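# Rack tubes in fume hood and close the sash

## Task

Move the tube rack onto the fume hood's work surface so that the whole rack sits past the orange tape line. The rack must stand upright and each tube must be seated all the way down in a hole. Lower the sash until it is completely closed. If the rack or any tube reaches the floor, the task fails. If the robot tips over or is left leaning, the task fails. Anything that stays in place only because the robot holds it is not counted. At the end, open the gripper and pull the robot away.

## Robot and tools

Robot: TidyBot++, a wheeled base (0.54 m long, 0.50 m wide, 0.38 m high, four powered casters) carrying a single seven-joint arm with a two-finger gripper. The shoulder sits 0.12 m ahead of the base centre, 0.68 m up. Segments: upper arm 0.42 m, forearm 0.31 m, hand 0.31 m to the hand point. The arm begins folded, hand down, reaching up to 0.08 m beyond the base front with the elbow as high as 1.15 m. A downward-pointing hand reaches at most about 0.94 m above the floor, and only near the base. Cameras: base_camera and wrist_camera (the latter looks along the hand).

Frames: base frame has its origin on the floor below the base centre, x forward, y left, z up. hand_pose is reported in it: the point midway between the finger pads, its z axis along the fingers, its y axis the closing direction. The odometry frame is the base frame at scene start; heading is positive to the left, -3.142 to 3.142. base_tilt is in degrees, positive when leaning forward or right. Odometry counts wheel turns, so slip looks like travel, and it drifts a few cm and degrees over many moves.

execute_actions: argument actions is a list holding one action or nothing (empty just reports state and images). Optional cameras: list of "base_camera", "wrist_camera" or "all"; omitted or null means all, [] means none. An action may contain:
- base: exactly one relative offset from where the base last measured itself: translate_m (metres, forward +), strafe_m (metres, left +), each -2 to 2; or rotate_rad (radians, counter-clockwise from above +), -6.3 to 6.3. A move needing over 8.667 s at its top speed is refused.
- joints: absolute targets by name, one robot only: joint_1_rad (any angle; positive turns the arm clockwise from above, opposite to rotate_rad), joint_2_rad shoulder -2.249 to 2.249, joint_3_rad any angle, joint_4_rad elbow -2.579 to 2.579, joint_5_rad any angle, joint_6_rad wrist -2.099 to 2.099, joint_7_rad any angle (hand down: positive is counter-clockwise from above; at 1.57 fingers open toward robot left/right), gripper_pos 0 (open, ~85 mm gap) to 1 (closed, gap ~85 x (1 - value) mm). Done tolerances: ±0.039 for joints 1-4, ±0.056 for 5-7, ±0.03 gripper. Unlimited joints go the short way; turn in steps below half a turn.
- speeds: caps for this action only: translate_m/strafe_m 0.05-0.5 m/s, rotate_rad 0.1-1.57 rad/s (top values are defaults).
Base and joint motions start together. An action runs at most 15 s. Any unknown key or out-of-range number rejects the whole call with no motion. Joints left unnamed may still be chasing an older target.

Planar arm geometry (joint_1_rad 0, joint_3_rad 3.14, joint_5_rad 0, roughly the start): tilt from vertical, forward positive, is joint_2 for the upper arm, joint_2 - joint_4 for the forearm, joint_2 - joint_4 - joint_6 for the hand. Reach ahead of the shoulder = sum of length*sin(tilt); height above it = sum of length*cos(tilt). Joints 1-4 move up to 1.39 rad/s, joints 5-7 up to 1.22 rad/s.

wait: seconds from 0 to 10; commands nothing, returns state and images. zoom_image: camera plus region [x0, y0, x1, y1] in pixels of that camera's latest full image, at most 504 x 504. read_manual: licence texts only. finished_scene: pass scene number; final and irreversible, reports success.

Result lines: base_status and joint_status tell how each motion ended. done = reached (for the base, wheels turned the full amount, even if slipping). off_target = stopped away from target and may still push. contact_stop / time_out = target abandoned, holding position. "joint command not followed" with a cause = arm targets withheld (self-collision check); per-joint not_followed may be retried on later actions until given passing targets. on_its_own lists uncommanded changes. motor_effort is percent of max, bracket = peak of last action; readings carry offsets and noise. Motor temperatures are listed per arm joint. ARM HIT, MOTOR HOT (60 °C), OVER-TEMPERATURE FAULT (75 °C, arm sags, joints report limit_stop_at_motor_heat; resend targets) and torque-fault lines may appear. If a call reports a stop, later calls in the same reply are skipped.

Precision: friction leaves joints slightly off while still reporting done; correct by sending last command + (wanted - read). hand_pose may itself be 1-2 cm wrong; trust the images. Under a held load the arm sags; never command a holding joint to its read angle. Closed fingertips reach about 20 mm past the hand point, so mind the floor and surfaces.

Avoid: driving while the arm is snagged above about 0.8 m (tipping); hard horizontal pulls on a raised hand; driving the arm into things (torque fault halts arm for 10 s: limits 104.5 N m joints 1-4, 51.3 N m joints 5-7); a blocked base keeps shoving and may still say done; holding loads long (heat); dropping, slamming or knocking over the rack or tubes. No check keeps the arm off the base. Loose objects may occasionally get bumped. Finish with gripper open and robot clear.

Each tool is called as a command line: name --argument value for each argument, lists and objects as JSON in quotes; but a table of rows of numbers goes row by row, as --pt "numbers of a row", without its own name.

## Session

execute_actions --actions '[]'

Scene clock: 0.00 s.
Motor temperatures (°C, as the motors report them): [29 30 28 29 33 40 45]
base_odometry: x=+0.000 y=+0.000 heading=+0.000 (m, m, rad; odometry frame)
base_tilt: forward=+0.6 right=-0.1 (deg)
base_status: not commanded
joint_positions: joint_1_rad=+0.029 joint_2_rad=-0.351 joint_3_rad=+3.129 joint_4_rad=-2.541 joint_5_rad=-0.031 joint_6_rad=-0.855 joint_7_rad=+1.527 gripper_pos=+0.000
joint_status: not commanded
motor_effort: joint_1_rad=-1 joint_2_rad=-1 joint_3_rad=+0 joint_4_rad=+14 joint_5_rad=-1 joint_6_rad=+1 joint_7_rad=+1 (%)
hand_pose: x=+0.2602 y=+0.0057 z=+0.5846 quat_wxyz=(-0.011, +0.998, -0.040, +0.048) (m; base frame)
pictures: base_camera, wrist_camera
Images, in order (width x height): base_camera 644x364, wrist_camera 644x476.

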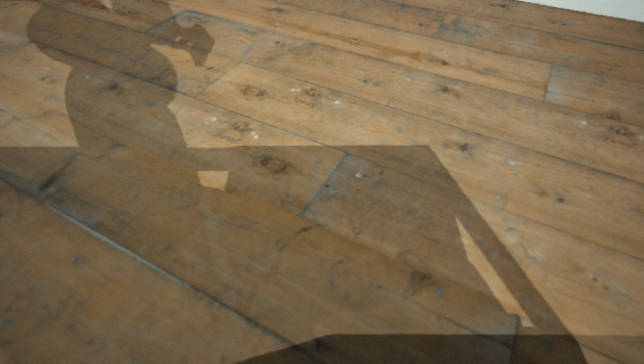

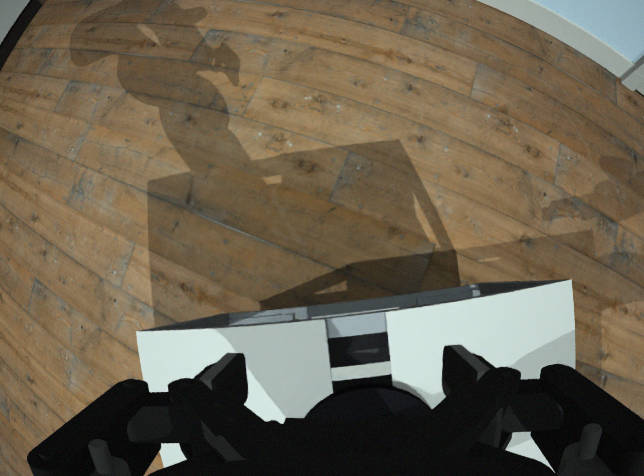

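execute_actions --actions '[{"joints": {"joint_1_rad": -0.7, "joint_2_rad": -0.45, "joint_3_rad": 3.165, "joint_4_rad": -2.2, "joint_5_rad": 0.035, "joint_6_rad": 0.0, "joint_7_rad": 1.605}}]' --cameras '["wrist_camera"]'

Scene clock: 2.13 s.
Motor temperatures (°C, as the motors report them): [29 30 28 29 33 40 45]
base_odometry: x=+0.000 y=+0.000 heading=+0.000 (m, m, rad; odometry frame)
base_tilt: forward=+0.6 right=+0.0 (deg)
base_status: not commanded
joint_positions: joint_1_rad=-0.680 joint_2_rad=-0.431 joint_3_rad=+3.137 joint_4_rad=-2.214 joint_5_rad=-0.009 joint_6_rad=-0.034 joint_7_rad=+1.565 gripper_pos=+0.000
joint_status: all done
motor_effort: joint_1_rad=+0(2) joint_2_rad=-6(6) joint_3_rad=+0(1) joint_4_rad=+21(20) joint_5_rad=-1(0) joint_6_rad=+8(8) joint_7_rad=+1(1) (%)
hand_pose: x=+0.4538 y=+0.2752 z=+0.9221 quat_wxyz=(-0.210, +0.745, +0.260, +0.578) (m; base frame)
pictures: wrist_camera
Images, in order (width x height): wrist_camera 644x476.

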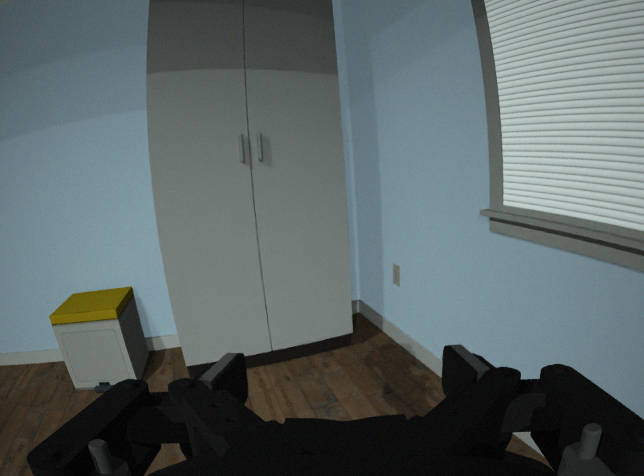

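execute_actions --actions '[{"joints": {"joint_1_rad": -2.4}}]' --cameras '["wrist_camera"]'

Scene clock: 5.17 s.
Motor temperatures (°C, as the motors report them): [29 30 28 29 33 40 45]
base_odometry: x=+0.000 y=+0.000 heading=+0.000 (m, m, rad; odometry frame)
base_tilt: forward=+0.5 right=-0.1 (deg)
base_status: not commanded
joint_positions: joint_1_rad=-2.380 joint_2_rad=-0.431 joint_3_rad=+3.140 joint_4_rad=-2.214 joint_5_rad=-0.009 joint_6_rad=-0.034 joint_7_rad=+1.565 gripper_pos=+0.000
joint_status: all done
motor_effort: joint_1_rad=+0(0) joint_2_rad=-5(6) joint_3_rad=+0(0) joint_4_rad=+21(21) joint_5_rad=-1(1) joint_6_rad=+8(8) joint_7_rad=+1(1) (%)
hand_pose: x=-0.1959 y=+0.2978 z=+0.9221 quat_wxyz=(-0.573, +0.298, +0.730, +0.224) (m; base frame)
pictures: wrist_camera
Images, in order (width x height): wrist_camera 644x476.

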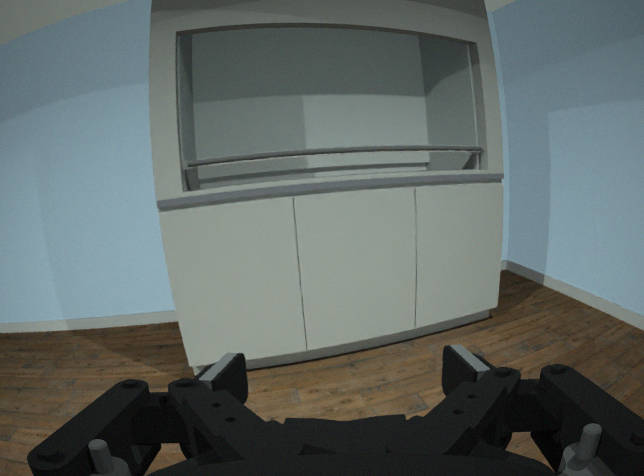

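execute_actions --actions '[{"joints": {"joint_1_rad": -4.0}}]' --cameras '["wrist_camera"]'

Scene clock: 8.20 s.
Motor temperatures (°C, as the motors report them): [29 30 28 29 33 40 45]
base_odometry: x=+0.000 y=+0.000 heading=+0.000 (m, m, rad; odometry frame)
base_tilt: forward=+0.6 right=+0.0 (deg)
base_status: not commanded
joint_positions: joint_1_rad=-3.980 joint_2_rad=-0.431 joint_3_rad=+3.141 joint_4_rad=-2.214 joint_5_rad=-0.009 joint_6_rad=-0.034 joint_7_rad=+1.565 gripper_pos=+0.000
joint_status: all done
motor_effort: joint_1_rad=+0(1) joint_2_rad=-5(6) joint_3_rad=+0(1) joint_4_rad=+21(22) joint_5_rad=+0(0) joint_6_rad=+8(8) joint_7_rad=+1(1) (%)
hand_pose: x=-0.1698 y=-0.3232 z=+0.9221 quat_wxyz=(-0.560, -0.316, +0.722, -0.254) (m; base frame)
pictures: wrist_camera
Images, in order (width x height): wrist_camera 644x476.

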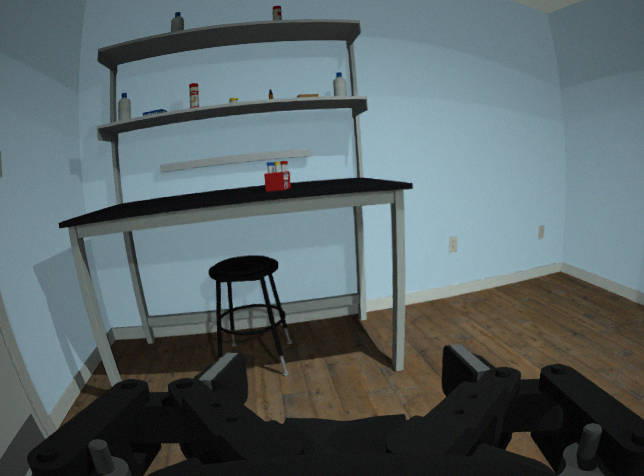

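zoom_image --camera "wrist_camera" --region '[180, 300, 500, 420]'

zoom_image --camera "wrist_camera" --region '[230, 140, 330, 210]'

Region (180, 300, 500, 420) of wrist_camera's 644x476 image, scaled by 1.575; it fills the top 189 rows of this view, and the rest is white.

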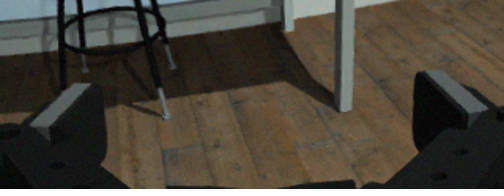

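Region (230, 140, 330, 210) of wrist_camera's 644x476 image, scaled by 5.040; it fills the top 353 rows of this view, and the rest is white.

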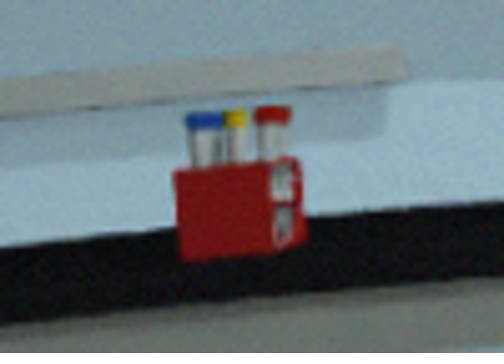

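execute_actions --actions '[{"base": {"rotate_rad": 2.49}, "joints": {"joint_1_rad": -6.50, "joint_2_rad": -0.27, "joint_3_rad": 3.142, "joint_4_rad": -2.052, "joint_6_rad": 0.247, "joint_7_rad": 1.571, "gripper_pos": 1.0}}]'

Scene clock: 13.77 s.
Motor temperatures (°C, as the motors report them): [29 30 28 29 33 40 45]
base_odometry: x=+0.000 y=+0.000 heading=+2.489 (m, m, rad; odometry frame)
base_tilt: forward=+0.6 right=+0.0 (deg)
base_status: done
joint_positions: joint_1_rad=-6.480 joint_2_rad=-0.291 joint_3_rad=+3.144 joint_4_rad=-2.070 joint_5_rad=-0.008 joint_6_rad=+0.209 joint_7_rad=+1.565 gripper_pos=+0.999
joint_status: all done
motor_effort: joint_1_rad=-1(2) joint_2_rad=-11(11) joint_3_rad=+0(2) joint_4_rad=+22(21) joint_5_rad=+1(0) joint_6_rad=+8(8) joint_7_rad=+1(1) (%)
hand_pose: x=+0.6077 y=+0.0969 z=+1.0201 quat_wxyz=(+0.073, -0.704, -0.063, -0.704) (m; base frame)
pictures: base_camera, wrist_camera
Images, in order (width x height): base_camera 644x364, wrist_camera 644x476.

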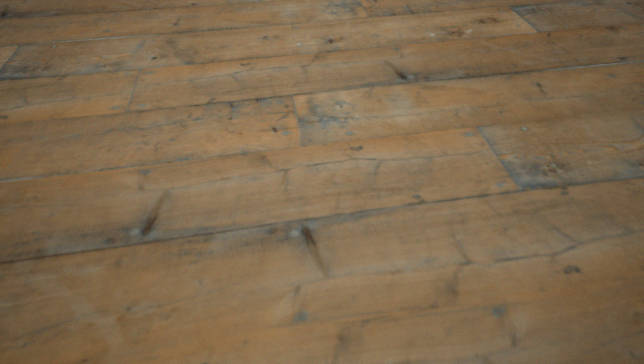

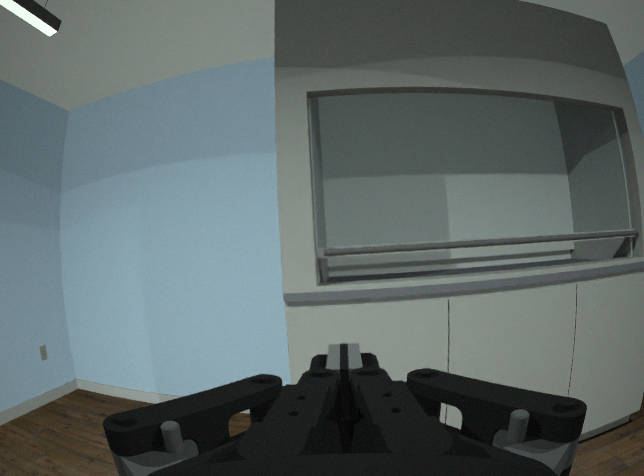

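execute_actions --actions '[{"base": {"translate_m": 1.08}, "joints": {"joint_1_rad": -6.483, "joint_2_rad": -0.285, "joint_4_rad": -2.065, "joint_6_rad": 0.211}}]'

Scene clock: 17.57 s.
Motor temperatures (°C, as the motors report them): [29 30 28 29 33 40 45]
base_odometry: x=-0.859 y=+0.655 heading=+2.490 (m, m, rad; odometry frame)
base_tilt: forward=+0.6 right=-0.1 (deg)
base_status: done
joint_positions: joint_1_rad=-6.480 joint_2_rad=-0.290 joint_3_rad=+3.144 joint_4_rad=-2.070 joint_5_rad=-0.008 joint_6_rad=+0.209 joint_7_rad=+1.565 gripper_pos=+0.999
joint_status: all done
motor_effort: joint_1_rad=+0(1) joint_2_rad=-12(14) joint_3_rad=+0(1) joint_4_rad=+22(23) joint_5_rad=+0(0) joint_6_rad=+8(9) joint_7_rad=+1(1) (%)
hand_pose: x=+0.6080 y=+0.0969 z=+1.0197 quat_wxyz=(+0.073, -0.704, -0.063, -0.703) (m; base frame)
pictures: base_camera, wrist_camera
Images, in order (width x height): base_camera 644x364, wrist_camera 644x476.

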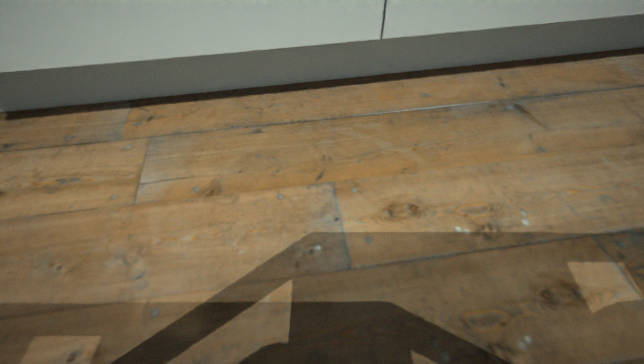

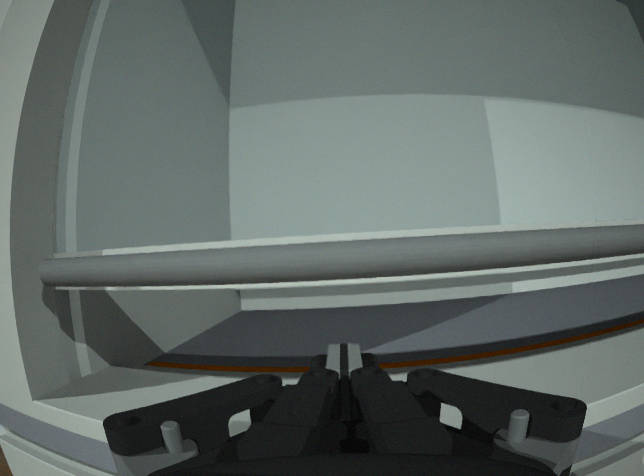

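execute_actions --actions '[]'

Scene clock: 18.37 s.
Motor temperatures (°C, as the motors report them): [29 30 28 29 33 40 45]
base_odometry: x=-0.859 y=+0.655 heading=+2.490 (m, m, rad; odometry frame)
base_tilt: forward=+0.6 right=+0.0 (deg)
base_status: done
joint_positions: joint_1_rad=-6.480 joint_2_rad=-0.290 joint_3_rad=+3.144 joint_4_rad=-2.070 joint_5_rad=-0.008 joint_6_rad=+0.209 joint_7_rad=+1.565 gripper_pos=+0.999
joint_status: all done
motor_effort: joint_1_rad=+0(1) joint_2_rad=-11(14) joint_3_rad=+0(1) joint_4_rad=+21(23) joint_5_rad=-1(0) joint_6_rad=+8(9) joint_7_rad=+1(1) (%)
hand_pose: x=+0.6080 y=+0.0969 z=+1.0197 quat_wxyz=(+0.073, -0.704, -0.063, -0.703) (m; base frame)
pictures: base_camera, wrist_camera
Images, in order (width x height): base_camera 644x364, wrist_camera 644x476.

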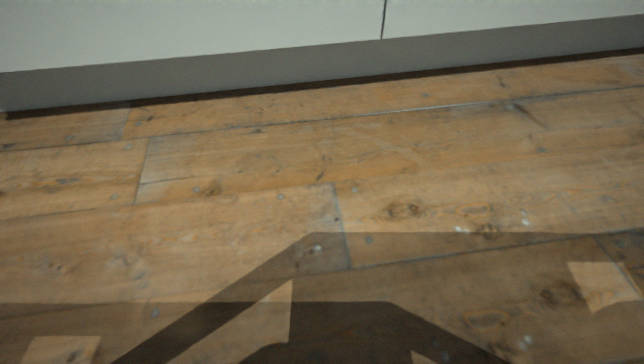

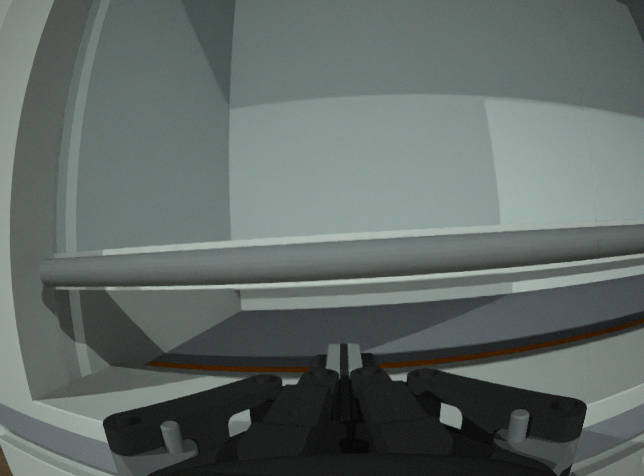

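execute_actions --actions '[{"base": {"translate_m": 0.09}}]'

Scene clock: 19.57 s.
Motor temperatures (°C, as the motors report them): [29 30 28 29 33 40 45]
base_odometry: x=-0.931 y=+0.709 heading=+2.491 (m, m, rad; odometry frame)
base_tilt: forward=+0.5 right=-0.1 (deg)
base_status: done
joint_positions: joint_1_rad=-6.480 joint_2_rad=-0.284 joint_3_rad=+3.144 joint_4_rad=-2.070 joint_5_rad=-0.008 joint_6_rad=+0.209 joint_7_rad=+1.565 gripper_pos=+0.999
joint_status: not commanded
motor_effort: joint_1_rad=+0(0) joint_2_rad=-10(15) joint_3_rad=+0(1) joint_4_rad=+21(22) joint_5_rad=+0(1) joint_6_rad=+8(8) joint_7_rad=+1(1) (%)
hand_pose: x=+0.6099 y=+0.0973 z=+1.0168 quat_wxyz=(+0.073, -0.706, -0.063, -0.701) (m; base frame)
pictures: base_camera, wrist_camera
Images, in order (width x height): base_camera 644x364, wrist_camera 644x476.

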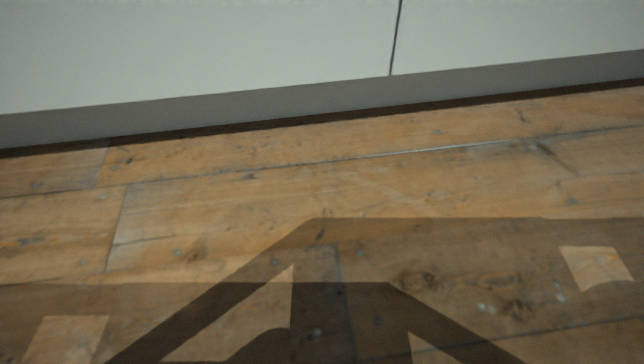

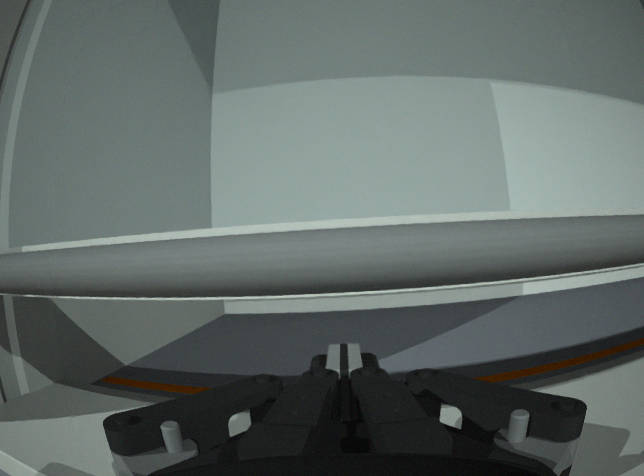

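zoom_image --camera "wrist_camera" --region '[265, 200, 425, 360]'

Region (265, 200, 425, 360) of wrist_camera's 644x476 image, scaled by 3.150.

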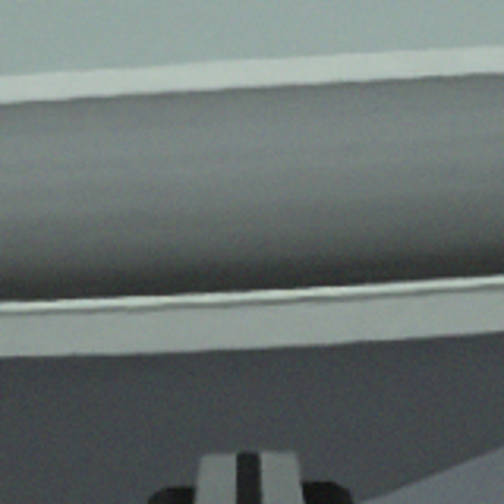

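execute_actions --actions '[{"joints": {"joint_2_rad": -0.31, "joint_4_rad": -1.86, "joint_6_rad": -0.01}}]' --cameras '["wrist_camera"]'

Scene clock: 21.27 s.
Motor temperatures (°C, as the motors report them): [29 30 28 29 33 40 45]
base_odometry: x=-0.931 y=+0.709 heading=+2.491 (m, m, rad; odometry frame)
base_tilt: forward=+0.6 right=-0.1 (deg)
base_status: not commanded
joint_positions: joint_1_rad=-6.480 joint_2_rad=-0.284 joint_3_rad=+3.144 joint_4_rad=-1.919 joint_5_rad=-0.008 joint_6_rad=-0.012 joint_7_rad=+1.565 gripper_pos=+0.999
joint_status: joint_4_rad off_target (ended at -1.919, target -1.860); the others done
motor_effort: joint_1_rad=-1(1) joint_2_rad=-16(17) joint_3_rad=-1(1) joint_4_rad=+30(29) joint_5_rad=-1(0) joint_6_rad=+14(14) joint_7_rad=+1(1) (%)
hand_pose: x=+0.6154 y=+0.0989 z=+1.0420 quat_wxyz=(+0.071, -0.730, -0.066, -0.676) (m; base frame)
pictures: wrist_camera
Images, in order (width x height): wrist_camera 644x476.

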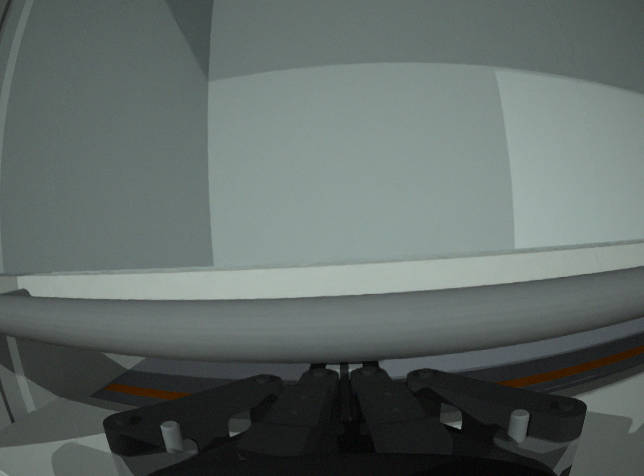

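execute_actions --actions '[{"joints": {"joint_2_rad": -0.40, "joint_4_rad": -1.64, "joint_6_rad": 0.12}}]' --cameras '["wrist_camera"]'

Scene clock: 23.57 s.
Motor temperatures (°C, as the motors report them): [29 30 28 29 33 40 45]
base_odometry: x=-0.931 y=+0.709 heading=+2.491 (m, m, rad; odometry frame)
base_tilt: forward=+0.6 right=+0.0 (deg)
base_status: not commanded
joint_positions: joint_1_rad=-6.480 joint_2_rad=-0.285 joint_3_rad=+3.144 joint_4_rad=-1.733 joint_5_rad=-0.007 joint_6_rad=+0.004 joint_7_rad=+1.565 gripper_pos=+0.999
joint_status: joint_2_rad off_target (ended at -0.285, target -0.400); joint_4_rad off_target (ended at -1.733, target -1.640); joint_6_rad off_target (ended at +0.004, target +0.120)
motor_effort: joint_1_rad=+0(2) joint_2_rad=-30(38) joint_3_rad=+0(1) joint_4_rad=+37(59) joint_5_rad=+0(0) joint_6_rad=+20(38) joint_7_rad=+1(1) (%)
hand_pose: x=+0.6117 y=+0.0980 z=+1.1635 quat_wxyz=(+0.078, -0.658, -0.060, -0.746) (m; base frame)
pictures: wrist_camera
Images, in order (width x height): wrist_camera 644x476.

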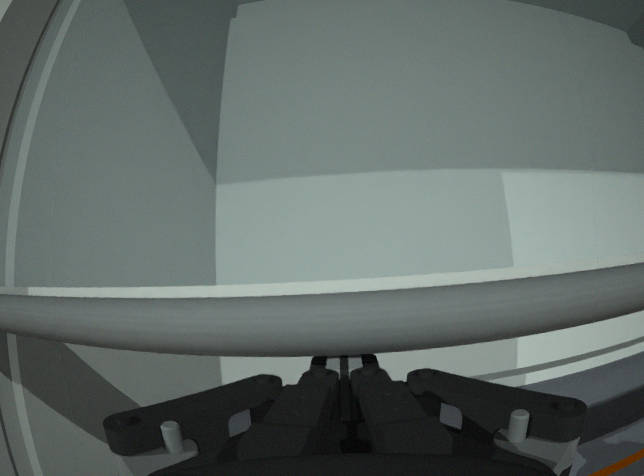

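execute_actions --actions '[{"joints": {"joint_2_rad": -0.17, "joint_4_rad": -0.77, "joint_6_rad": -0.62}}]' --cameras '["wrist_camera"]'

Scene clock: 27.50 s.
Motor temperatures (°C, as the motors report them): [29 30 28 30 33 40 45]
base_odometry: x=-0.931 y=+0.709 heading=+2.491 (m, m, rad; odometry frame)
base_tilt: forward=+0.5 right=+0.0 (deg)
base_status: not commanded
joint_positions: joint_1_rad=-6.480 joint_2_rad=-0.180 joint_3_rad=+3.144 joint_4_rad=-0.767 joint_5_rad=-0.002 joint_6_rad=-0.653 joint_7_rad=+1.565 gripper_pos=+0.999
joint_status: all done
motor_effort: joint_1_rad=+0(2) joint_2_rad=-7(38) joint_3_rad=+0(3) joint_4_rad=+14(59) joint_5_rad=+0(2) joint_6_rad=+7(42) joint_7_rad=+1(2) (%)
hand_pose: x=+0.5044 y=+0.0772 z=+1.4589 quat_wxyz=(+0.082, -0.578, -0.054, -0.810) (m; base frame)
pictures: wrist_camera
Images, in order (width x height): wrist_camera 644x476.

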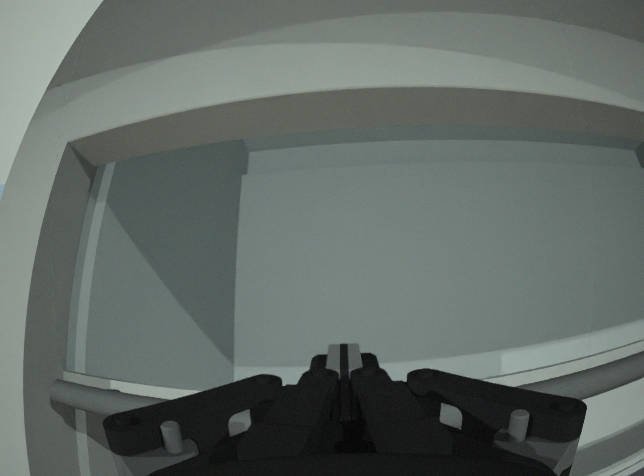

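execute_actions --actions '[{"base": {"rotate_rad": 0.853}, "joints": {"joint_1_rad": -7.34, "joint_2_rad": -0.285, "joint_4_rad": -1.47, "joint_6_rad": -0.93, "gripper_pos": 0}}]'

Scene clock: 30.70 s.
Motor temperatures (°C, as the motors report them): [29 30 28 30 33 40 45]
base_odometry: x=-0.931 y=+0.709 heading=-2.940 (m, m, rad; odometry frame)
base_tilt: forward=+0.6 right=-0.1 (deg)
base_status: done
joint_positions: joint_1_rad=-7.319 joint_2_rad=-0.268 joint_3_rad=+3.144 joint_4_rad=-1.455 joint_5_rad=-0.002 joint_6_rad=-0.894 joint_7_rad=+1.565 gripper_pos=+0.000
joint_status: all done
motor_effort: joint_1_rad=+1(2) joint_2_rad=-11(16) joint_3_rad=+0(3) joint_4_rad=+20(21) joint_5_rad=+0(1) joint_6_rad=+7(8) joint_7_rad=+1(1) (%)
hand_pose: x=+0.3490 y=+0.3890 z=+1.0532 quat_wxyz=(+0.252, -0.751, -0.424, -0.438) (m; base frame)
pictures: base_camera, wrist_camera
Images, in order (width x height): base_camera 644x364, wrist_camera 644x476.

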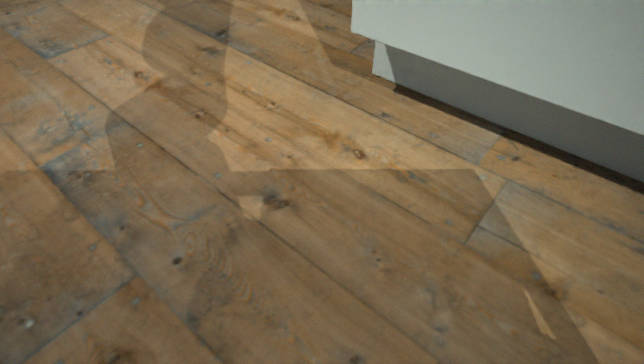

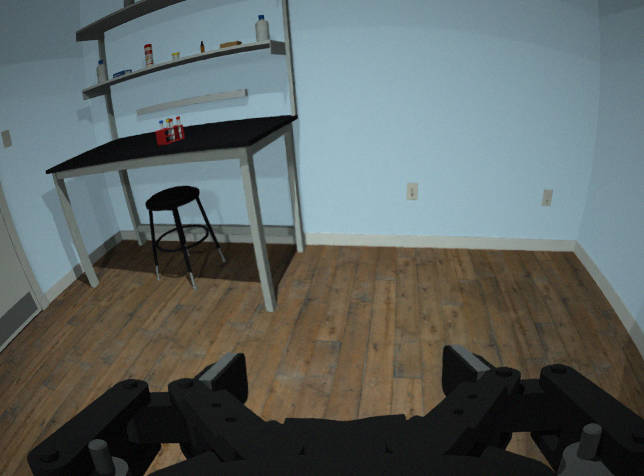

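zoom_image --camera "wrist_camera" --region '[130, 100, 230, 170]'

zoom_image --camera "wrist_camera" --region '[30, 90, 320, 320]'

Region (130, 100, 230, 170) of wrist_camera's 644x476 image, scaled by 5.040; it fills the top 353 rows of this view, and the rest is white.

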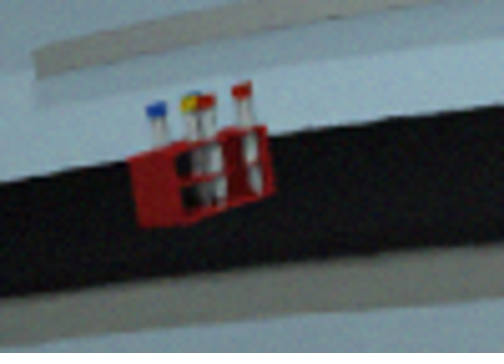

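Region (30, 90, 320, 320) of wrist_camera's 644x476 image, scaled by 1.738; it fills the top 400 rows of this view, and the rest is white.

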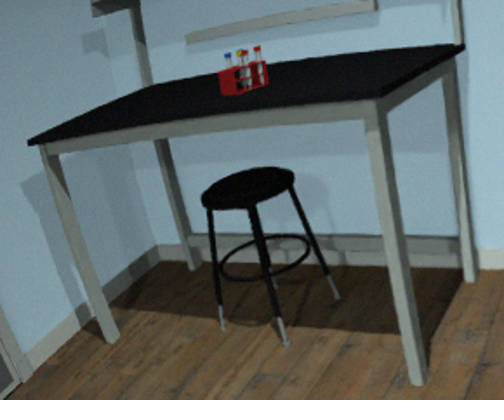

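execute_actions --actions '[{"base": {"strafe_m": 1.7}, "joints": {"joint_1_rad": -7.45}}]'

Scene clock: 38.23 s.
Motor temperatures (°C, as the motors report them): [29 30 28 30 33 40 45]
base_odometry: x=-0.589 y=-0.956 heading=-2.939 (m, m, rad; odometry frame)
base_tilt: forward=+0.5 right=-0.1 (deg)
base_status: done
joint_positions: joint_1_rad=-7.431 joint_2_rad=-0.278 joint_3_rad=+3.144 joint_4_rad=-1.457 joint_5_rad=-0.002 joint_6_rad=-0.896 joint_7_rad=+1.565 gripper_pos=+0.000
joint_status: all done
motor_effort: joint_1_rad=+0(2) joint_2_rad=-10(13) joint_3_rad=+0(2) joint_4_rad=+20(21) joint_5_rad=+0(0) joint_6_rad=+7(7) joint_7_rad=+1(1) (%)
hand_pose: x=+0.3023 y=+0.4085 z=+1.0561 quat_wxyz=(+0.278, -0.725, -0.464, -0.426) (m; base frame)
pictures: base_camera, wrist_camera
Images, in order (width x height): base_camera 644x364, wrist_camera 644x476.

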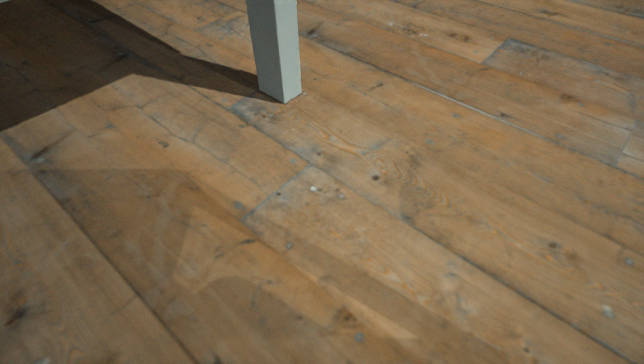

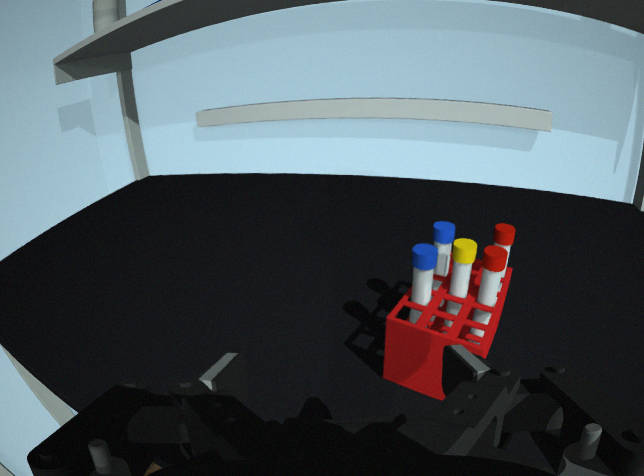

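zoom_image --camera "wrist_camera" --region '[360, 210, 560, 410]'

Region (360, 210, 560, 410) of wrist_camera's 644x476 image, scaled by 2.520.

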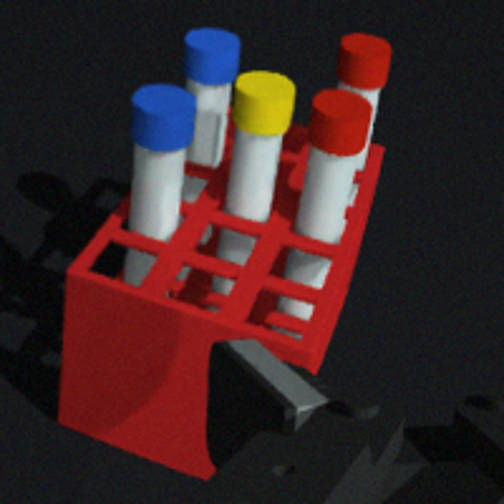

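zoom_image --camera "wrist_camera" --region '[380, 290, 510, 400]'

Region (380, 290, 510, 400) of wrist_camera's 644x476 image, scaled by 3.877; it fills the top 426 rows of this view, and the rest is white.

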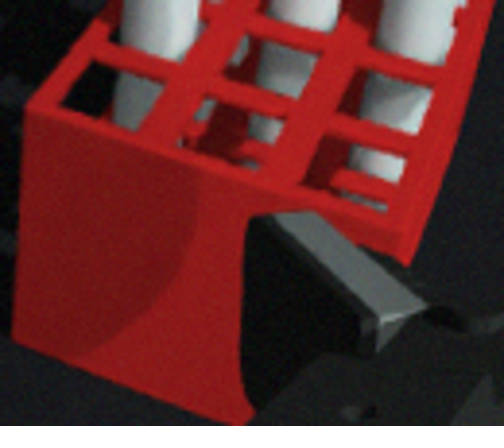

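execute_actions --actions '[{"base": {"rotate_rad": 0.536}, "joints": {"joint_1_rad": -6.266, "joint_2_rad": -0.545, "joint_4_rad": -1.582, "joint_6_rad": -1.085}}]' --cameras '["wrist_camera"]'

execute_actions --actions '[{"base": {"strafe_m": 0.19}, "joints": {"joint_2_rad": -0.605, "joint_4_rad": -1.807, "joint_6_rad": -0.85}}]'

Scene clock: 44.27 s.
Motor temperatures (°C, as the motors report them): [29 30 28 30 33 40 45]
base_odometry: x=-0.589 y=-0.956 heading=-2.404 (m, m, rad; odometry frame)
base_tilt: forward=+0.5 right=+0.0 (deg)
base_status: done
joint_positions: joint_1_rad=-6.287 joint_2_rad=-0.526 joint_3_rad=+3.144 joint_4_rad=-1.564 joint_5_rad=-0.002 joint_6_rad=-1.047 joint_7_rad=+1.565 gripper_pos=+0.000
joint_status: all done
motor_effort: joint_1_rad=-1(1) joint_2_rad=+1(11) joint_3_rad=+0(2) joint_4_rad=+19(20) joint_5_rad=+0(1) joint_6_rad=+7(8) joint_7_rad=+1(1) (%)
hand_pose: x=+0.4496 y=+0.0021 z=+1.0522 quat_wxyz=(+0.004, -0.864, +0.002, -0.504) (m; base frame)
pictures: wrist_camera
Images, in order (width x height): wrist_camera 644x476.

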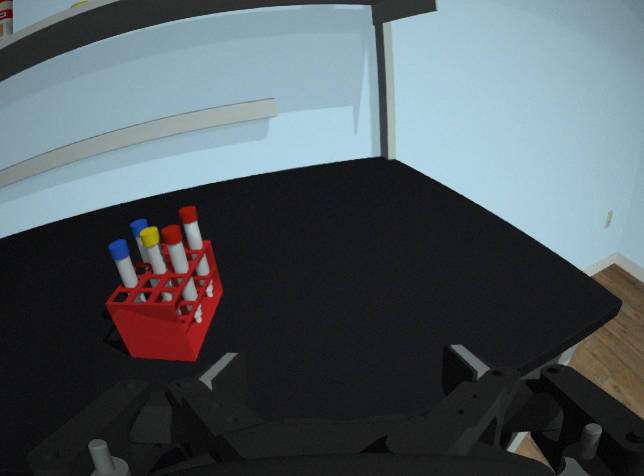

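Scene clock: 45.87 s.
Motor temperatures (°C, as the motors report them): [29 30 28 30 33 40 45]
base_odometry: x=-0.461 y=-1.097 heading=-2.403 (m, m, rad; odometry frame)
base_tilt: forward=+0.5 right=+0.0 (deg)
base_status: done
joint_positions: joint_1_rad=-6.287 joint_2_rad=-0.584 joint_3_rad=+3.144 joint_4_rad=-1.794 joint_5_rad=-0.002 joint_6_rad=-0.887 joint_7_rad=+1.565 gripper_pos=+0.000
joint_status: all done
motor_effort: joint_1_rad=+0(0) joint_2_rad=+0(1) joint_3_rad=+0(3) joint_4_rad=+20(21) joint_5_rad=-1(1) joint_6_rad=+7(8) joint_7_rad=+1(1) (%)
hand_pose: x=+0.4504 y=+0.0019 z=+0.9876 quat_wxyz=(+0.003, -0.867, +0.002, -0.499) (m; base frame)
pictures: base_camera, wrist_camera
Images, in order (width x height): base_camera 644x364, wrist_camera 644x476.

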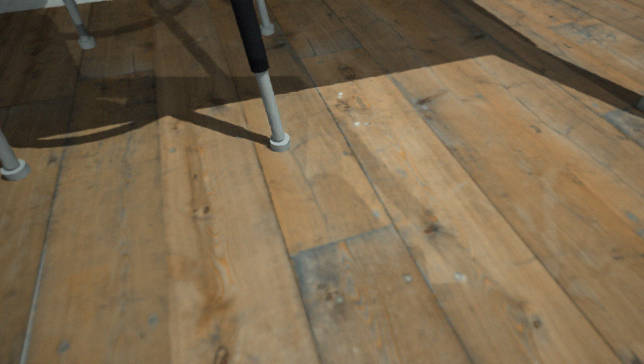

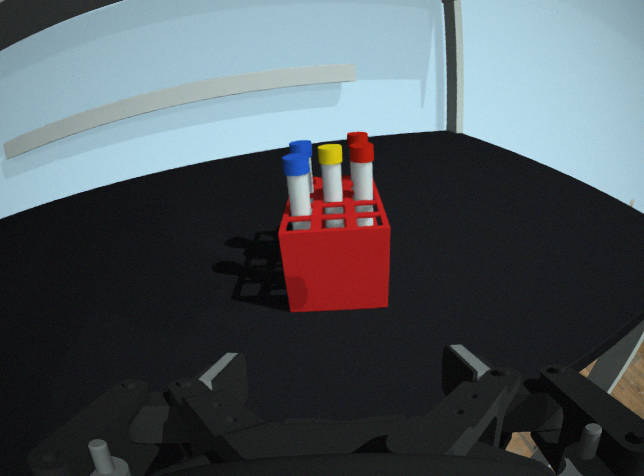

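zoom_image --camera "wrist_camera" --region '[250, 120, 430, 330]'

Region (250, 120, 430, 330) of wrist_camera's 644x476 image, scaled by 2.400; it fills the left 432 columns of this view, and the rest is white.

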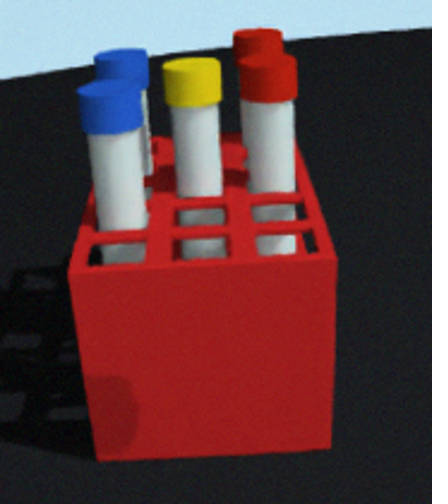

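execute_actions --actions '[{"base": {"translate_m": 0.09}, "joints": {"joint_1_rad": -6.312, "joint_2_rad": -0.6185, "joint_4_rad": -1.855, "joint_6_rad": -0.8085}}]' --cameras '["wrist_camera"]'

Scene clock: 48.97 s.
Motor temperatures (°C, as the motors report them): [29 30 28 30 33 40 45]
base_odometry: x=-0.527 y=-1.158 heading=-2.403 (m, m, rad; odometry frame)
base_tilt: forward=+0.6 right=-0.1 (deg)
base_status: done
joint_positions: joint_1_rad=-6.302 joint_2_rad=-0.608 joint_3_rad=+3.144 joint_4_rad=-1.842 joint_5_rad=-0.002 joint_6_rad=-0.845 joint_7_rad=+1.565 gripper_pos=+0.000
joint_status: all done
motor_effort: joint_1_rad=+1(1) joint_2_rad=+1(4) joint_3_rad=+0(1) joint_4_rad=+20(22) joint_5_rad=-1(1) joint_6_rad=+7(8) joint_7_rad=+1(1) (%)
hand_pose: x=+0.4472 y=+0.0069 z=+0.9798 quat_wxyz=(+0.007, -0.862, -0.004, -0.507) (m; base frame)
pictures: wrist_camera
Images, in order (width x height): wrist_camera 644x476.

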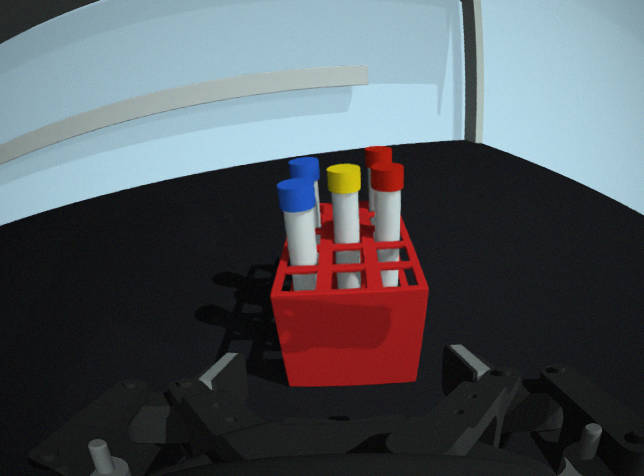

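zoom_image --camera "wrist_camera" --region '[230, 250, 470, 400]'

Region (230, 250, 470, 400) of wrist_camera's 644x476 image, scaled by 2.100; it fills the top 315 rows of this view, and the rest is white.

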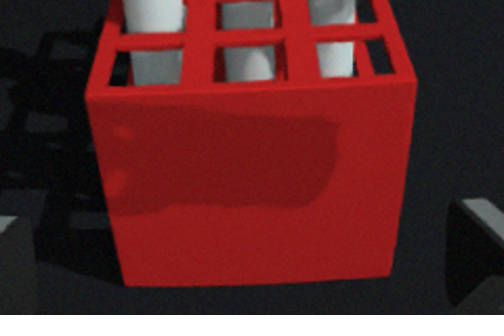

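execute_actions --actions '[{"base": {"translate_m": 0.032}, "joints": {"joint_1_rad": -6.281, "joint_2_rad": -0.581, "joint_4_rad": -1.86, "joint_6_rad": -0.845}}]' --cameras '["wrist_camera"]'

Scene clock: 50.53 s.
Motor temperatures (°C, as the motors report them): [29 30 28 30 33 40 45]
base_odometry: x=-0.551 y=-1.180 heading=-2.403 (m, m, rad; odometry frame)
base_tilt: forward=+0.6 right=+0.0 (deg)
base_status: done
joint_positions: joint_1_rad=-6.292 joint_2_rad=-0.581 joint_3_rad=+3.144 joint_4_rad=-1.845 joint_5_rad=-0.002 joint_6_rad=-0.845 joint_7_rad=+1.565 gripper_pos=+0.000
joint_status: all done
motor_effort: joint_1_rad=+0(0) joint_2_rad=+1(4) joint_3_rad=+0(1) joint_4_rad=+20(21) joint_5_rad=-1(1) joint_6_rad=+7(8) joint_7_rad=+1(1) (%)
hand_pose: x=+0.4551 y=+0.0038 z=+0.9690 quat_wxyz=(+0.005, -0.870, +0.000, -0.494) (m; base frame)
pictures: wrist_camera
Images, in order (width x height): wrist_camera 644x476.

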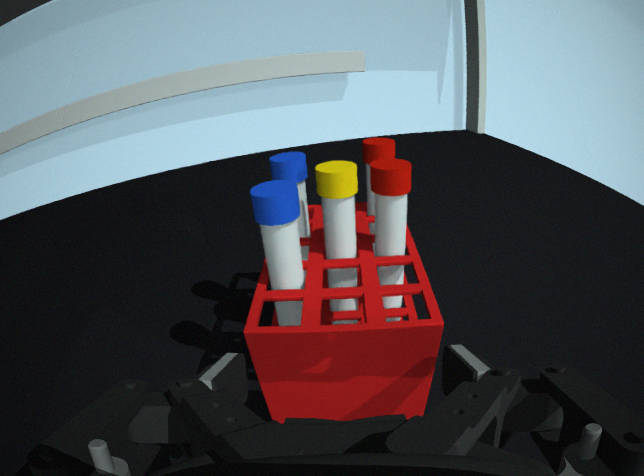

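zoom_image --camera "wrist_camera" --region '[220, 290, 480, 430]'

Region (220, 290, 480, 430) of wrist_camera's 644x476 image, scaled by 1.938; it fills the top 271 rows of this view, and the rest is white.

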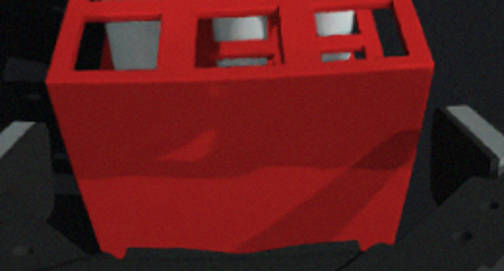

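execute_actions --actions '[{"base": {"translate_m": 0.024}, "joints": {"joint_1_rad": -6.292, "joint_4_rad": -1.845}, "speeds": {"translate_m": 0.06}}]' --cameras '["wrist_camera"]'

Scene clock: 51.83 s.
Motor temperatures (°C, as the motors report them): [29 30 28 30 33 40 45]
base_odometry: x=-0.568 y=-1.196 heading=-2.403 (m, m, rad; odometry frame)
base_tilt: forward=+0.6 right=+0.0 (deg)
base_status: done
joint_positions: joint_1_rad=-6.292 joint_2_rad=-0.581 joint_3_rad=+3.144 joint_4_rad=-1.844 joint_5_rad=-0.002 joint_6_rad=-0.845 joint_7_rad=+1.565 gripper_pos=+0.000
joint_status: all done
motor_effort: joint_1_rad=+0(1) joint_2_rad=+1(3) joint_3_rad=+0(1) joint_4_rad=+21(22) joint_5_rad=-1(0) joint_6_rad=+7(7) joint_7_rad=+1(1) (%)
hand_pose: x=+0.4550 y=+0.0038 z=+0.9697 quat_wxyz=(+0.005, -0.869, +0.000, -0.494) (m; base frame)
pictures: wrist_camera
Images, in order (width x height): wrist_camera 644x476.

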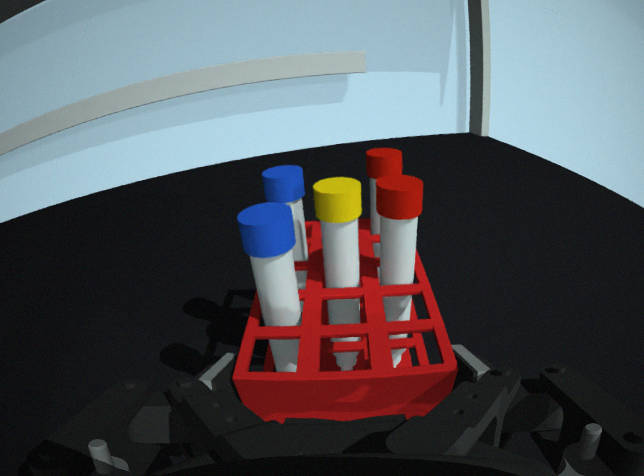

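The fingers straddle the rack symmetrically. Closing the gripper.

execute_actions --actions '[{"joints": {"gripper_pos": 1}}]' --cameras '["wrist_camera"]'

Scene clock: 53.00 s.
Motor temperatures (°C, as the motors report them): [29 30 28 30 33 40 45]
base_odometry: x=-0.568 y=-1.196 heading=-2.403 (m, m, rad; odometry frame)
base_tilt: forward=+0.6 right=+0.0 (deg)
base_status: not commanded
joint_positions: joint_1_rad=-6.292 joint_2_rad=-0.582 joint_3_rad=+3.144 joint_4_rad=-1.843 joint_5_rad=-0.002 joint_6_rad=-0.845 joint_7_rad=+1.565 gripper_pos=+0.077
joint_status: gripper_pos off_target (ended at +0.077, target +1.000)
motor_effort: joint_1_rad=+0(1) joint_2_rad=+1(4) joint_3_rad=+0(0) joint_4_rad=+19(21) joint_5_rad=-1(1) joint_6_rad=+6(8) joint_7_rad=+1(1) (%)
hand_pose: x=+0.4549 y=+0.0038 z=+0.9705 quat_wxyz=(+0.005, -0.869, +0.000, -0.495) (m; base frame)
pictures: wrist_camera
Images, in order (width x height): wrist_camera 644x476.

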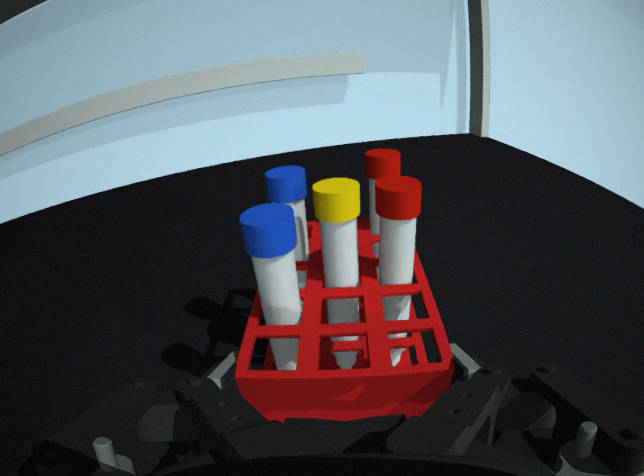

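execute_actions --actions '[{"joints": {"joint_2_rad": -0.59, "joint_4_rad": -1.585, "joint_6_rad": -1.09}}]' --cameras '["wrist_camera"]'

Scene clock: 56.13 s.
Motor temperatures (°C, as the motors report them): [29 30 28 30 33 40 45]
base_odometry: x=-0.568 y=-1.196 heading=-2.403 (m, m, rad; odometry frame)
base_tilt: forward=+0.6 right=-0.1 (deg)
base_status: not commanded
joint_positions: joint_1_rad=-6.292 joint_2_rad=-0.582 joint_3_rad=+3.144 joint_4_rad=-1.603 joint_5_rad=-0.002 joint_6_rad=-1.059 joint_7_rad=+1.565 gripper_pos=+0.077
joint_status: all done
motor_effort: joint_1_rad=+0(1) joint_2_rad=+2(1) joint_3_rad=+0(0) joint_4_rad=+20(23) joint_5_rad=-1(0) joint_6_rad=+8(8) joint_7_rad=+1(1) (%)
hand_pose: x=+0.4275 y=+0.0036 z=+1.0456 quat_wxyz=(+0.005, -0.863, +0.000, -0.506) (m; base frame)
pictures: wrist_camera
Images, in order (width x height): wrist_camera 644x476.

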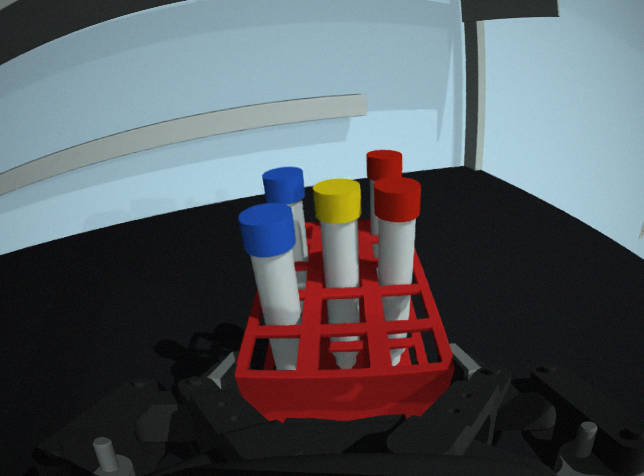

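execute_actions --actions '[{"base": {"rotate_rad": -0.72}}]' --cameras '[]'

execute_actions --actions '[{"base": {"strafe_m": -2.0}, "joints": {"joint_1_rad": -5.797, "joint_2_rad": -0.11, "joint_4_rad": -1.222, "joint_6_rad": -0.943}}]'

Scene clock: 58.03 s.
Motor temperatures (°C, as the motors report them): [29 30 28 30 33 40 45]
base_odometry: x=-0.568 y=-1.196 heading=-3.122 (m, m, rad; odometry frame)
base_tilt: forward=+0.5 right=+0.0 (deg)
base_status: done
joint_positions: joint_1_rad=-6.292 joint_2_rad=-0.582 joint_3_rad=+3.144 joint_4_rad=-1.603 joint_5_rad=-0.002 joint_6_rad=-1.060 joint_7_rad=+1.565 gripper_pos=+0.077
joint_status: not commanded
motor_effort: joint_1_rad=-1(1) joint_2_rad=+1(2) joint_3_rad=+0(2) joint_4_rad=+20(20) joint_5_rad=-1(2) joint_6_rad=+8(8) joint_7_rad=+1(1) (%)
hand_pose: x=+0.4275 y=+0.0035 z=+1.0455 quat_wxyz=(+0.005, -0.863, +0.000, -0.506) (m; base frame)
pictures: none
No camera images: the call's "cameras" was empty. Leave "cameras" out to get every camera's image.

Scene clock: 63.40 s.
Motor temperatures (°C, as the motors report them): [29 30 28 30 33 40 45]
base_odometry: x=-0.605 y=+0.804 heading=-3.122 (m, m, rad; odometry frame)
base_tilt: forward=+0.6 right=+0.0 (deg)
base_status: done
joint_positions: joint_1_rad=-5.813 joint_2_rad=-0.105 joint_3_rad=+3.144 joint_4_rad=-1.245 joint_5_rad=-0.002 joint_6_rad=-0.986 joint_7_rad=+1.565 gripper_pos=+0.077
joint_status: all done
motor_effort: joint_1_rad=-1(1) joint_2_rad=-17(19) joint_3_rad=-1(2) joint_4_rad=+21(22) joint_5_rad=+0(1) joint_6_rad=+8(8) joint_7_rad=+1(1) (%)
hand_pose: x=+0.5704 y=-0.2289 z=+1.0675 quat_wxyz=(-0.111, -0.849, +0.207, -0.473) (m; base frame)
pictures: base_camera, wrist_camera
Images, in order (width x height): base_camera 644x364, wrist_camera 644x476.

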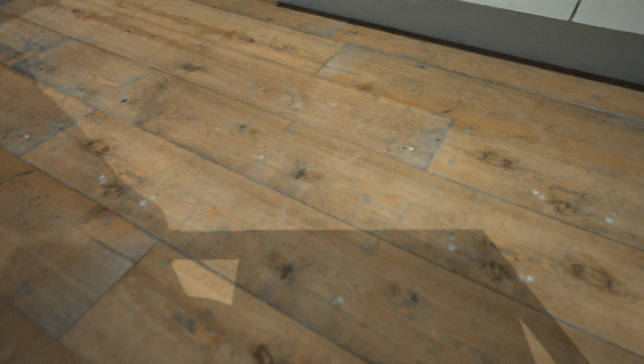

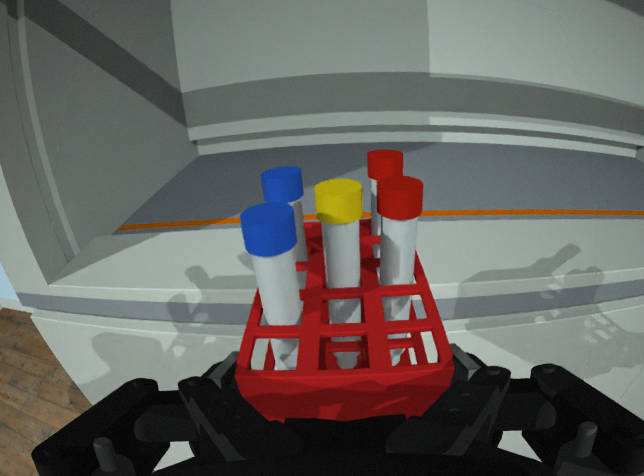

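zoom_image --camera "wrist_camera" --region '[400, 120, 640, 340]'

zoom_image --camera "wrist_camera" --region '[0, 120, 260, 340]'

Region (400, 120, 640, 340) of wrist_camera's 644x476 image, scaled by 2.100; it fills the top 462 rows of this view, and the rest is white.

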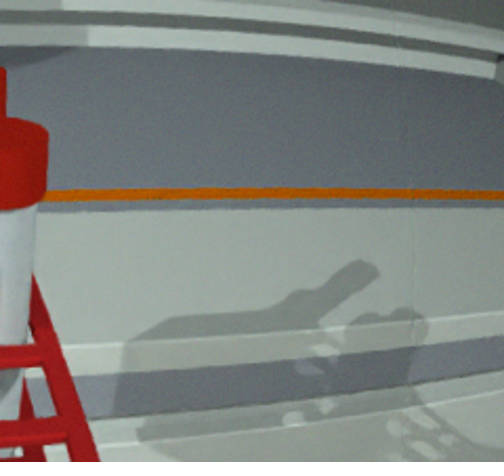

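Region (0, 120, 260, 340) of wrist_camera's 644x476 image, scaled by 1.938; it fills the top 426 rows of this view, and the rest is white.

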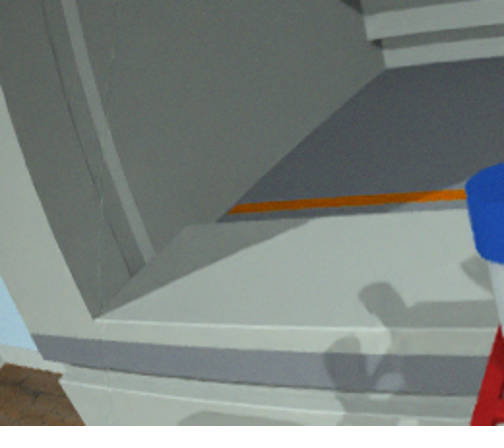

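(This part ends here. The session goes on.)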